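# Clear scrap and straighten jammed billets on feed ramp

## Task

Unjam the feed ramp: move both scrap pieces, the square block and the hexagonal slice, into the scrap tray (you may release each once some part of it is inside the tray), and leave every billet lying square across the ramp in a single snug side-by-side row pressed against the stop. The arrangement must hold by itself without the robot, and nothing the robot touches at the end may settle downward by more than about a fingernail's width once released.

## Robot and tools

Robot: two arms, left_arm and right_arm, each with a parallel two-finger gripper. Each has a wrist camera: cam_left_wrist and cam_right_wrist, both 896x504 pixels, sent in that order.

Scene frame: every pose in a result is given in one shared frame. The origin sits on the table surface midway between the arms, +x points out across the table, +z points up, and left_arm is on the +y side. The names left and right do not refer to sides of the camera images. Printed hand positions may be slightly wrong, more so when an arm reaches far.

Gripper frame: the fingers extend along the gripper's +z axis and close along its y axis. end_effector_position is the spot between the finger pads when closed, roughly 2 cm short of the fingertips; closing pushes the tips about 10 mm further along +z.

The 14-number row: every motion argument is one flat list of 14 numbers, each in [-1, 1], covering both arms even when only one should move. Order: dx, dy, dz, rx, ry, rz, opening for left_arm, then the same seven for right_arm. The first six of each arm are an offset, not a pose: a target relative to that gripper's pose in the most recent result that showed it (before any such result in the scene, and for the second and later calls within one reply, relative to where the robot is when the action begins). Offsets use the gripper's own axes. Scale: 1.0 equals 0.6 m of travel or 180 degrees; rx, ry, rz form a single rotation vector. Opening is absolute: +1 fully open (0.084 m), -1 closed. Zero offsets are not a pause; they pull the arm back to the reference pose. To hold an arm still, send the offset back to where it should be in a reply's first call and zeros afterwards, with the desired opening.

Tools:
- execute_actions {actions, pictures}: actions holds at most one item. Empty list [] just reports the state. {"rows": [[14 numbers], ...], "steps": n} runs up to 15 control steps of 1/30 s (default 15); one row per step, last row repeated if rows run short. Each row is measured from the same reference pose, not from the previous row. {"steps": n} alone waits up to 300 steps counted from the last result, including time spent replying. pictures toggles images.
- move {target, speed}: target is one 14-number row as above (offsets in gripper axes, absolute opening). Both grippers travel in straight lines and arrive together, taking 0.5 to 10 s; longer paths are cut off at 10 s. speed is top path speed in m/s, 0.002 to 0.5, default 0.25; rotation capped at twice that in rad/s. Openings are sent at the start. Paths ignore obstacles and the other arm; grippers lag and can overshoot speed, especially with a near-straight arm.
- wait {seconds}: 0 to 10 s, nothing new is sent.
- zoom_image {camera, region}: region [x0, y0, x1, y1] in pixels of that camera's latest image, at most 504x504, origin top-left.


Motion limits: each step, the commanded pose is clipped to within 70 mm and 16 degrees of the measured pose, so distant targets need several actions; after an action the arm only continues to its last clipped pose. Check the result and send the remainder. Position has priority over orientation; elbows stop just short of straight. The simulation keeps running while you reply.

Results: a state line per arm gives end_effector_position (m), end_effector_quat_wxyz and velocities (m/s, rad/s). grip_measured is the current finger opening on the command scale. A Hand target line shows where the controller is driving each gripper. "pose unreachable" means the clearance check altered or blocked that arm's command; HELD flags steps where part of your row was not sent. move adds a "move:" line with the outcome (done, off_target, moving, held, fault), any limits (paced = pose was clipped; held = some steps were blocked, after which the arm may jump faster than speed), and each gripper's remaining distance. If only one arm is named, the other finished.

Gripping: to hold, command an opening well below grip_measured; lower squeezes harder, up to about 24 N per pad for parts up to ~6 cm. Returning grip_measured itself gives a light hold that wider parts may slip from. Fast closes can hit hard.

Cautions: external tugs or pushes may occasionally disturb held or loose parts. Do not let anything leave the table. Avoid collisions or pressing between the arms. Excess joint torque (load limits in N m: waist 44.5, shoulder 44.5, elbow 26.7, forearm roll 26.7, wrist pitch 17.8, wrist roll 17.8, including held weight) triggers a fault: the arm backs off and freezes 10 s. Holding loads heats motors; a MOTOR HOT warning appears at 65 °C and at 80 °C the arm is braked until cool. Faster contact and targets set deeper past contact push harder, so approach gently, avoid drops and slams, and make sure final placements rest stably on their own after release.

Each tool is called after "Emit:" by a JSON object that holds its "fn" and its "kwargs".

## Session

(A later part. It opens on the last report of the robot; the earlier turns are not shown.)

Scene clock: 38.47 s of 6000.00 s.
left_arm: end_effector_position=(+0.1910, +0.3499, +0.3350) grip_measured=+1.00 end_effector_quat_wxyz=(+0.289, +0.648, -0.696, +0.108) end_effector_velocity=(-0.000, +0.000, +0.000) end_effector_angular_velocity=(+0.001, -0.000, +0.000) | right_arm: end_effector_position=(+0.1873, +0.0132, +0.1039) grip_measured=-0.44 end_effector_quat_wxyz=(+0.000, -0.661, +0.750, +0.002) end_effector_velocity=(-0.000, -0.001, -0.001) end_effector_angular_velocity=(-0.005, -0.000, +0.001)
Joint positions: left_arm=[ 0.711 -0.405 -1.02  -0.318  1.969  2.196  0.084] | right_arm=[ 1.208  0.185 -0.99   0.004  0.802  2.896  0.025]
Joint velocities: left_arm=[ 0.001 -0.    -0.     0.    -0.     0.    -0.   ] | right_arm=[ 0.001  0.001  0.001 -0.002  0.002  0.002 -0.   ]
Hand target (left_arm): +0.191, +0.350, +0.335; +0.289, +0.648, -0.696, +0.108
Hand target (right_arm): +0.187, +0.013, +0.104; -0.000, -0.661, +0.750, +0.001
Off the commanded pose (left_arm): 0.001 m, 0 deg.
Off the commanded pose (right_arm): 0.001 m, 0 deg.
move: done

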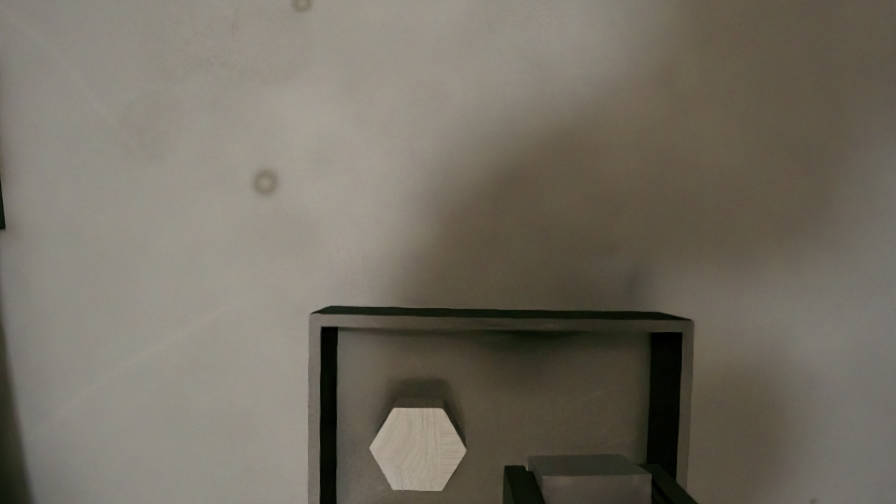

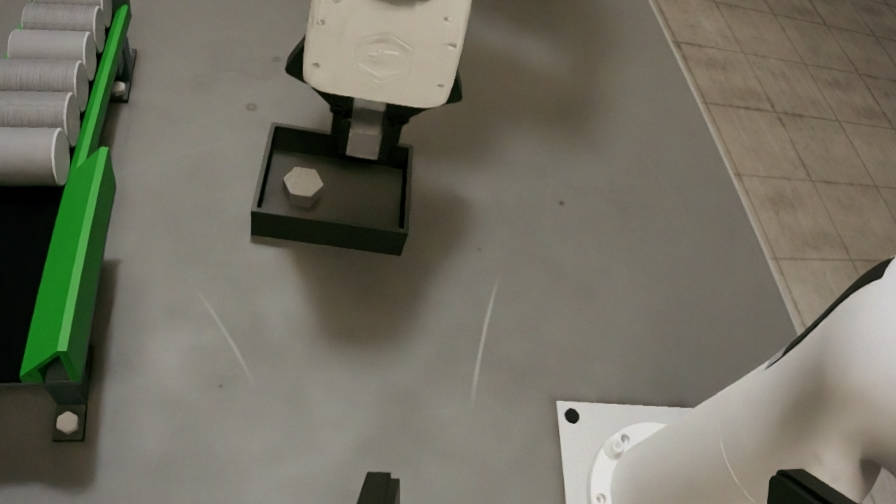

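Emit:
{"fn": "move", "kwargs": {"target": [0,0,0,0,0,0,1,0,0,0.115,0,0,0,-1], "speed": 0.08}}

Emit:
{"fn": "move", "kwargs": {"target": [0,0,0,0,0,0,1,0,0,0,0,0,0,-0.2]}}

Emit:
{"fn": "move", "kwargs": {"target": [0,0,0,0,0,0,1,0,0,-0.2,0,0,0,-0.2]}}

Scene clock: 41.33 s of 6000.00 s.
left_arm: end_effector_position=(+0.1910, +0.3499, +0.3350) grip_measured=+1.00 end_effector_quat_wxyz=(+0.289, +0.648, -0.696, +0.108) end_effector_velocity=(+0.000, -0.000, +0.000) end_effector_angular_velocity=(+0.000, -0.001, -0.000) | right_arm: end_effector_position=(+0.1872, +0.0136, +0.0354) grip_measured=-0.44 end_effector_quat_wxyz=(+0.001, -0.661, +0.750, +0.002) end_effector_velocity=(-0.000, -0.001, -0.004) end_effector_angular_velocity=(-0.002, +0.001, -0.000)
Joint positions: left_arm=[ 0.711 -0.405 -1.02  -0.318  1.969  2.196  0.084] | right_arm=[ 1.209  0.329 -0.954  0.005  0.622  2.895  0.025]
Joint velocities: left_arm=[ 0.    -0.001  0.    -0.    -0.     0.    -0.   ] | right_arm=[ 0.     0.007  0.002  0.001 -0.006 -0.     0.   ]
Hand target (left_arm): +0.191, +0.350, +0.335; +0.289, +0.648, -0.696, +0.108
Hand target (right_arm): +0.187, +0.013, +0.035; +0.000, -0.661, +0.750, +0.002
Off the commanded pose (left_arm): 0.000 m, 0 deg.
Off the commanded pose (right_arm): 0.001 m, 0 deg.
move: done

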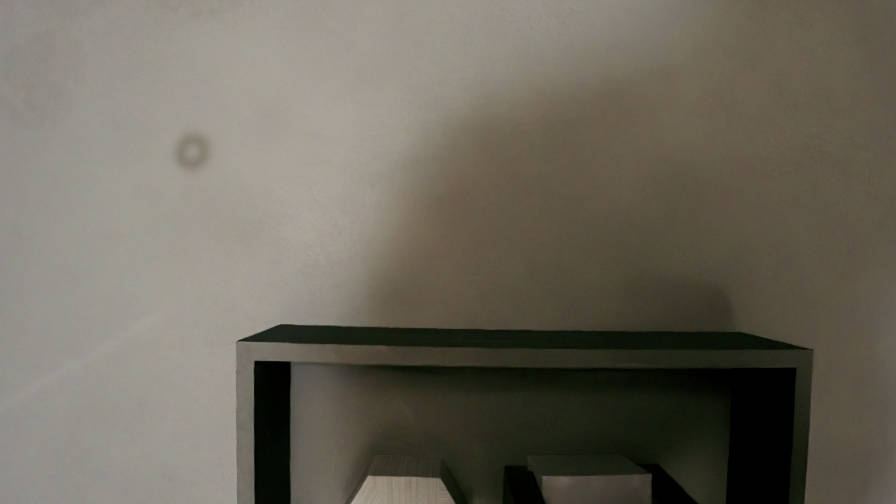

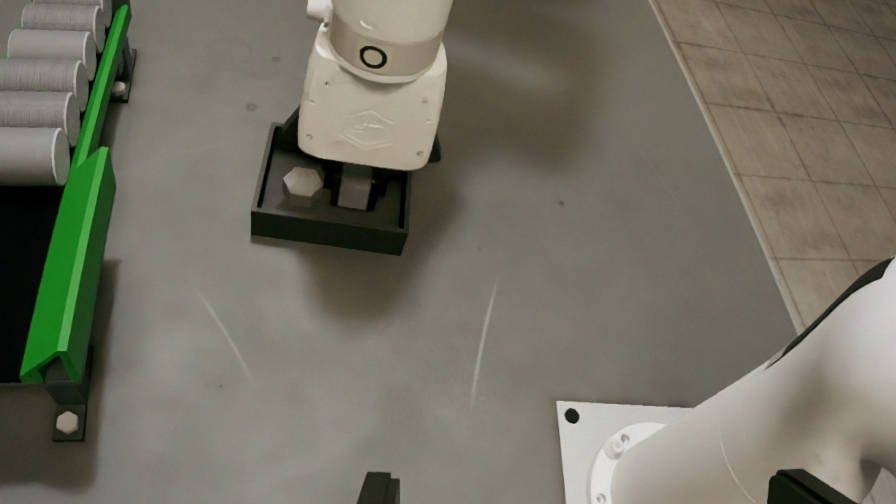

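Scene clock: 41.83 s of 6000.00 s.
left_arm: end_effector_position=(+0.1910, +0.3499, +0.3350) grip_measured=+1.00 end_effector_quat_wxyz=(+0.289, +0.648, -0.696, +0.108) end_effector_velocity=(+0.000, -0.000, -0.000) end_effector_angular_velocity=(-0.001, -0.000, -0.000) | right_arm: end_effector_position=(+0.1872, +0.0136, +0.0355) grip_measured=-0.22 end_effector_quat_wxyz=(+0.001, -0.661, +0.750, +0.002) end_effector_velocity=(-0.000, -0.001, -0.001) end_effector_angular_velocity=(-0.002, +0.001, -0.000)
Joint positions: left_arm=[ 0.711 -0.405 -1.02  -0.318  1.969  2.196  0.084] | right_arm=[ 1.209  0.328 -0.954  0.005  0.622  2.895  0.035]
Joint velocities: left_arm=[ 0.     0.     0.    -0.001  0.     0.     0.   ] | right_arm=[-0.     0.     0.002 -0.    -0.     0.     0.   ]
Hand target (left_arm): +0.191, +0.350, +0.335; +0.289, +0.648, -0.696, +0.108
Hand target (right_arm): +0.187, +0.014, +0.035; +0.001, -0.661, +0.750, +0.002
Off the commanded pose (left_arm): 0.000 m, 0 deg.
Off the commanded pose (right_arm): 0.000 m, 0 deg.
move: done

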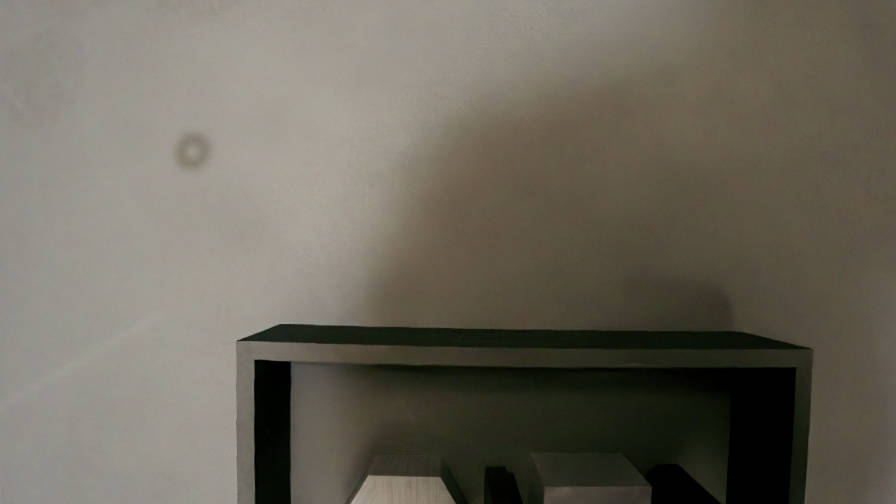

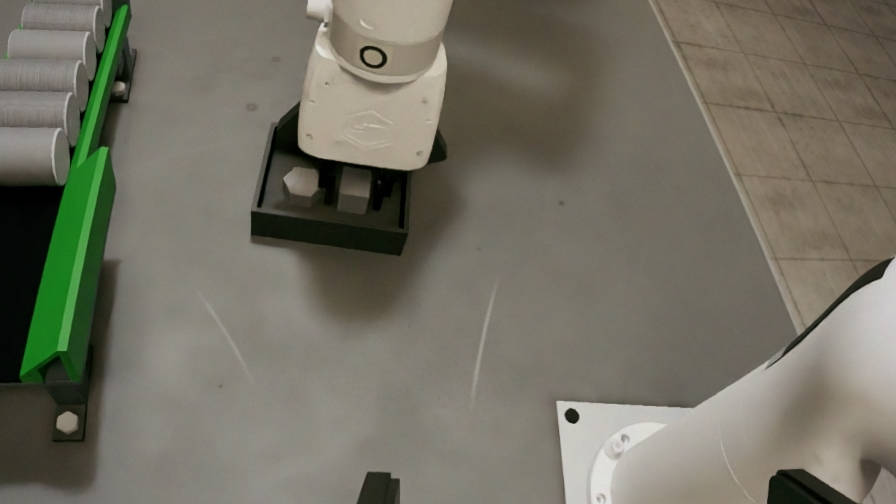

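Scene clock: 42.97 s of 6000.00 s.
left_arm: end_effector_position=(+0.1910, +0.3499, +0.3350) grip_measured=+1.00 end_effector_quat_wxyz=(+0.289, +0.648, -0.696, +0.108) end_effector_velocity=(-0.000, +0.000, +0.000) end_effector_angular_velocity=(+0.002, -0.000, +0.000) | right_arm: end_effector_position=(+0.1875, +0.0130, +0.1550) grip_measured=-0.22 end_effector_quat_wxyz=(+0.001, -0.661, +0.750, +0.002) end_effector_velocity=(+0.001, +0.002, +0.004) end_effector_angular_velocity=(+0.005, -0.002, -0.002)
Joint positions: left_arm=[ 0.711 -0.405 -1.02  -0.318  1.969  2.196  0.084] | right_arm=[ 1.207  0.104 -1.048  0.003  0.942  2.896  0.035]
Joint velocities: left_arm=[ 0.    -0.001 -0.     0.001  0.    -0.     0.   ] | right_arm=[ 0.    -0.004 -0.006  0.     0.005  0.002 -0.   ]
Hand target (left_arm): +0.191, +0.350, +0.335; +0.289, +0.648, -0.696, +0.108
Hand target (right_arm): +0.188, +0.013, +0.156; +0.001, -0.661, +0.750, +0.002
Off the commanded pose (left_arm): 0.000 m, 0 deg.
Off the commanded pose (right_arm): 0.000 m, 0 deg.
move: done

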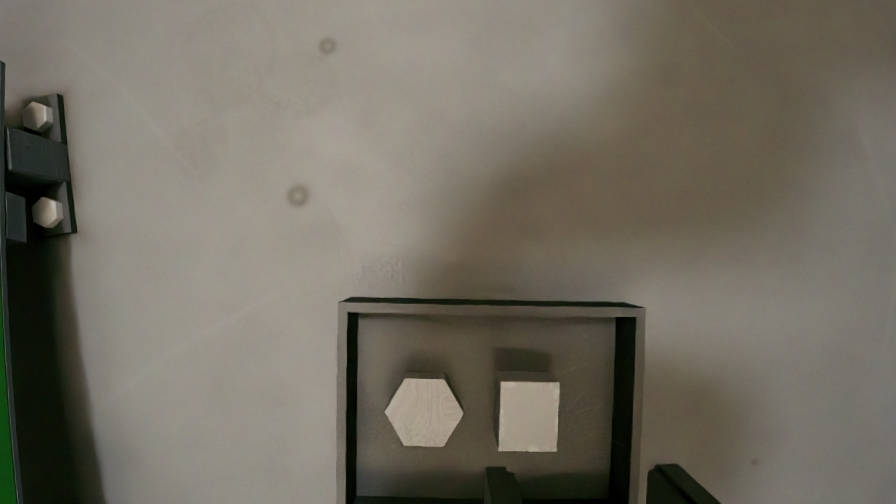

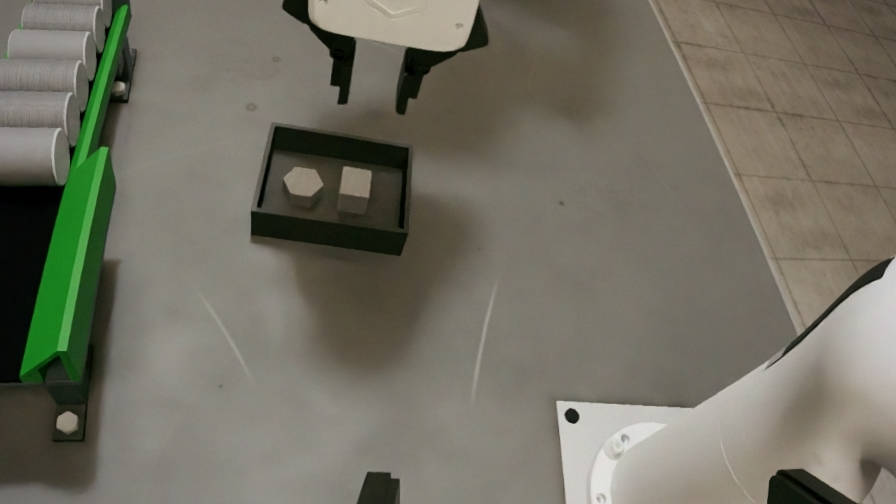

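Check the row.

Emit:
{"fn": "move", "kwargs": {"target": [0,0,0,0,0,0,1,-0.05,-0.33,-0.3,0,0,-0.05,-0.2], "speed": 0.35}}

Scene clock: 45.73 s of 6000.00 s.
left_arm: end_effector_position=(+0.1910, +0.3499, +0.3350) grip_measured=+1.00 end_effector_quat_wxyz=(+0.289, +0.648, -0.696, +0.108) end_effector_velocity=(+0.000, +0.000, +0.000) end_effector_angular_velocity=(+0.000, -0.001, +0.000) | right_arm: end_effector_position=(+0.3881, +0.0168, +0.3344) grip_measured=-0.22 end_effector_quat_wxyz=(-0.001, +0.718, -0.697, -0.001) end_effector_velocity=(+0.001, +0.001, +0.001) end_effector_angular_velocity=(-0.008, +0.008, +0.000)
Joint positions: left_arm=[ 0.711 -0.405 -1.02  -0.318  1.969  2.196  0.084] | right_arm=[ 0.886  0.445 -2.037  0.001  1.59   2.421  0.035]
Joint velocities: left_arm=[-0. -0. -0. -0. -0. -0. -0.] | right_arm=[-0.002  0.025 -0.045  0.001  0.031 -0.002 -0.   ]
Hand target (left_arm): +0.191, +0.350, +0.335; +0.289, +0.648, -0.696, +0.108
Hand target (right_arm): +0.388, +0.017, +0.334; -0.001, +0.717, -0.697, -0.001
Off the commanded pose (left_arm): 0.000 m, 0 deg.
Off the commanded pose (right_arm): 0.001 m, 0 deg.
move: done

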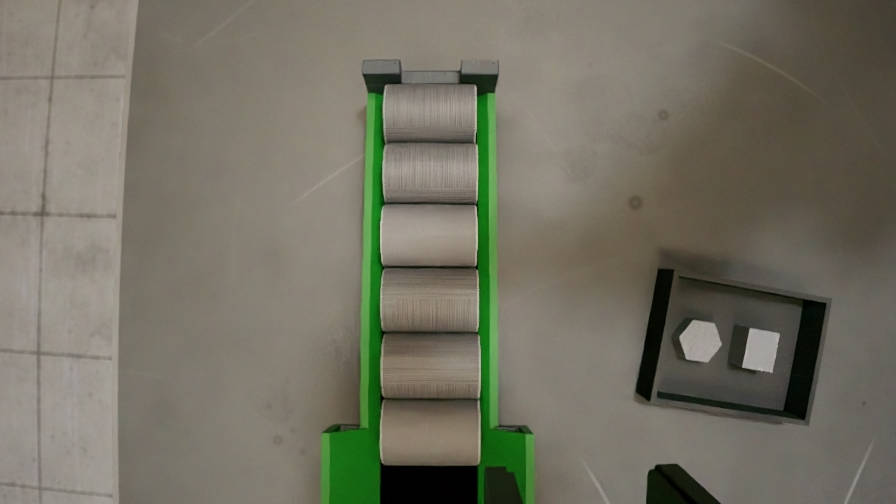

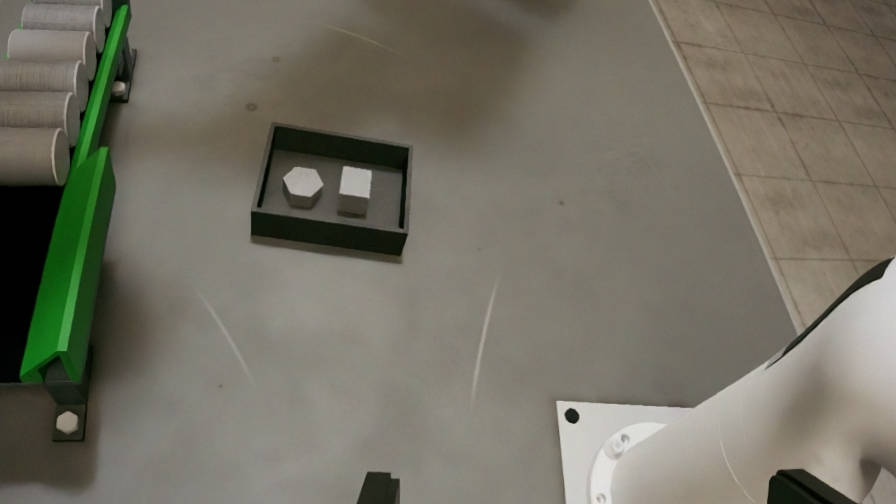

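Emit:
{"fn": "finished_scene", "kwargs": {"scene": 1}}

The scene is finished: the task was done.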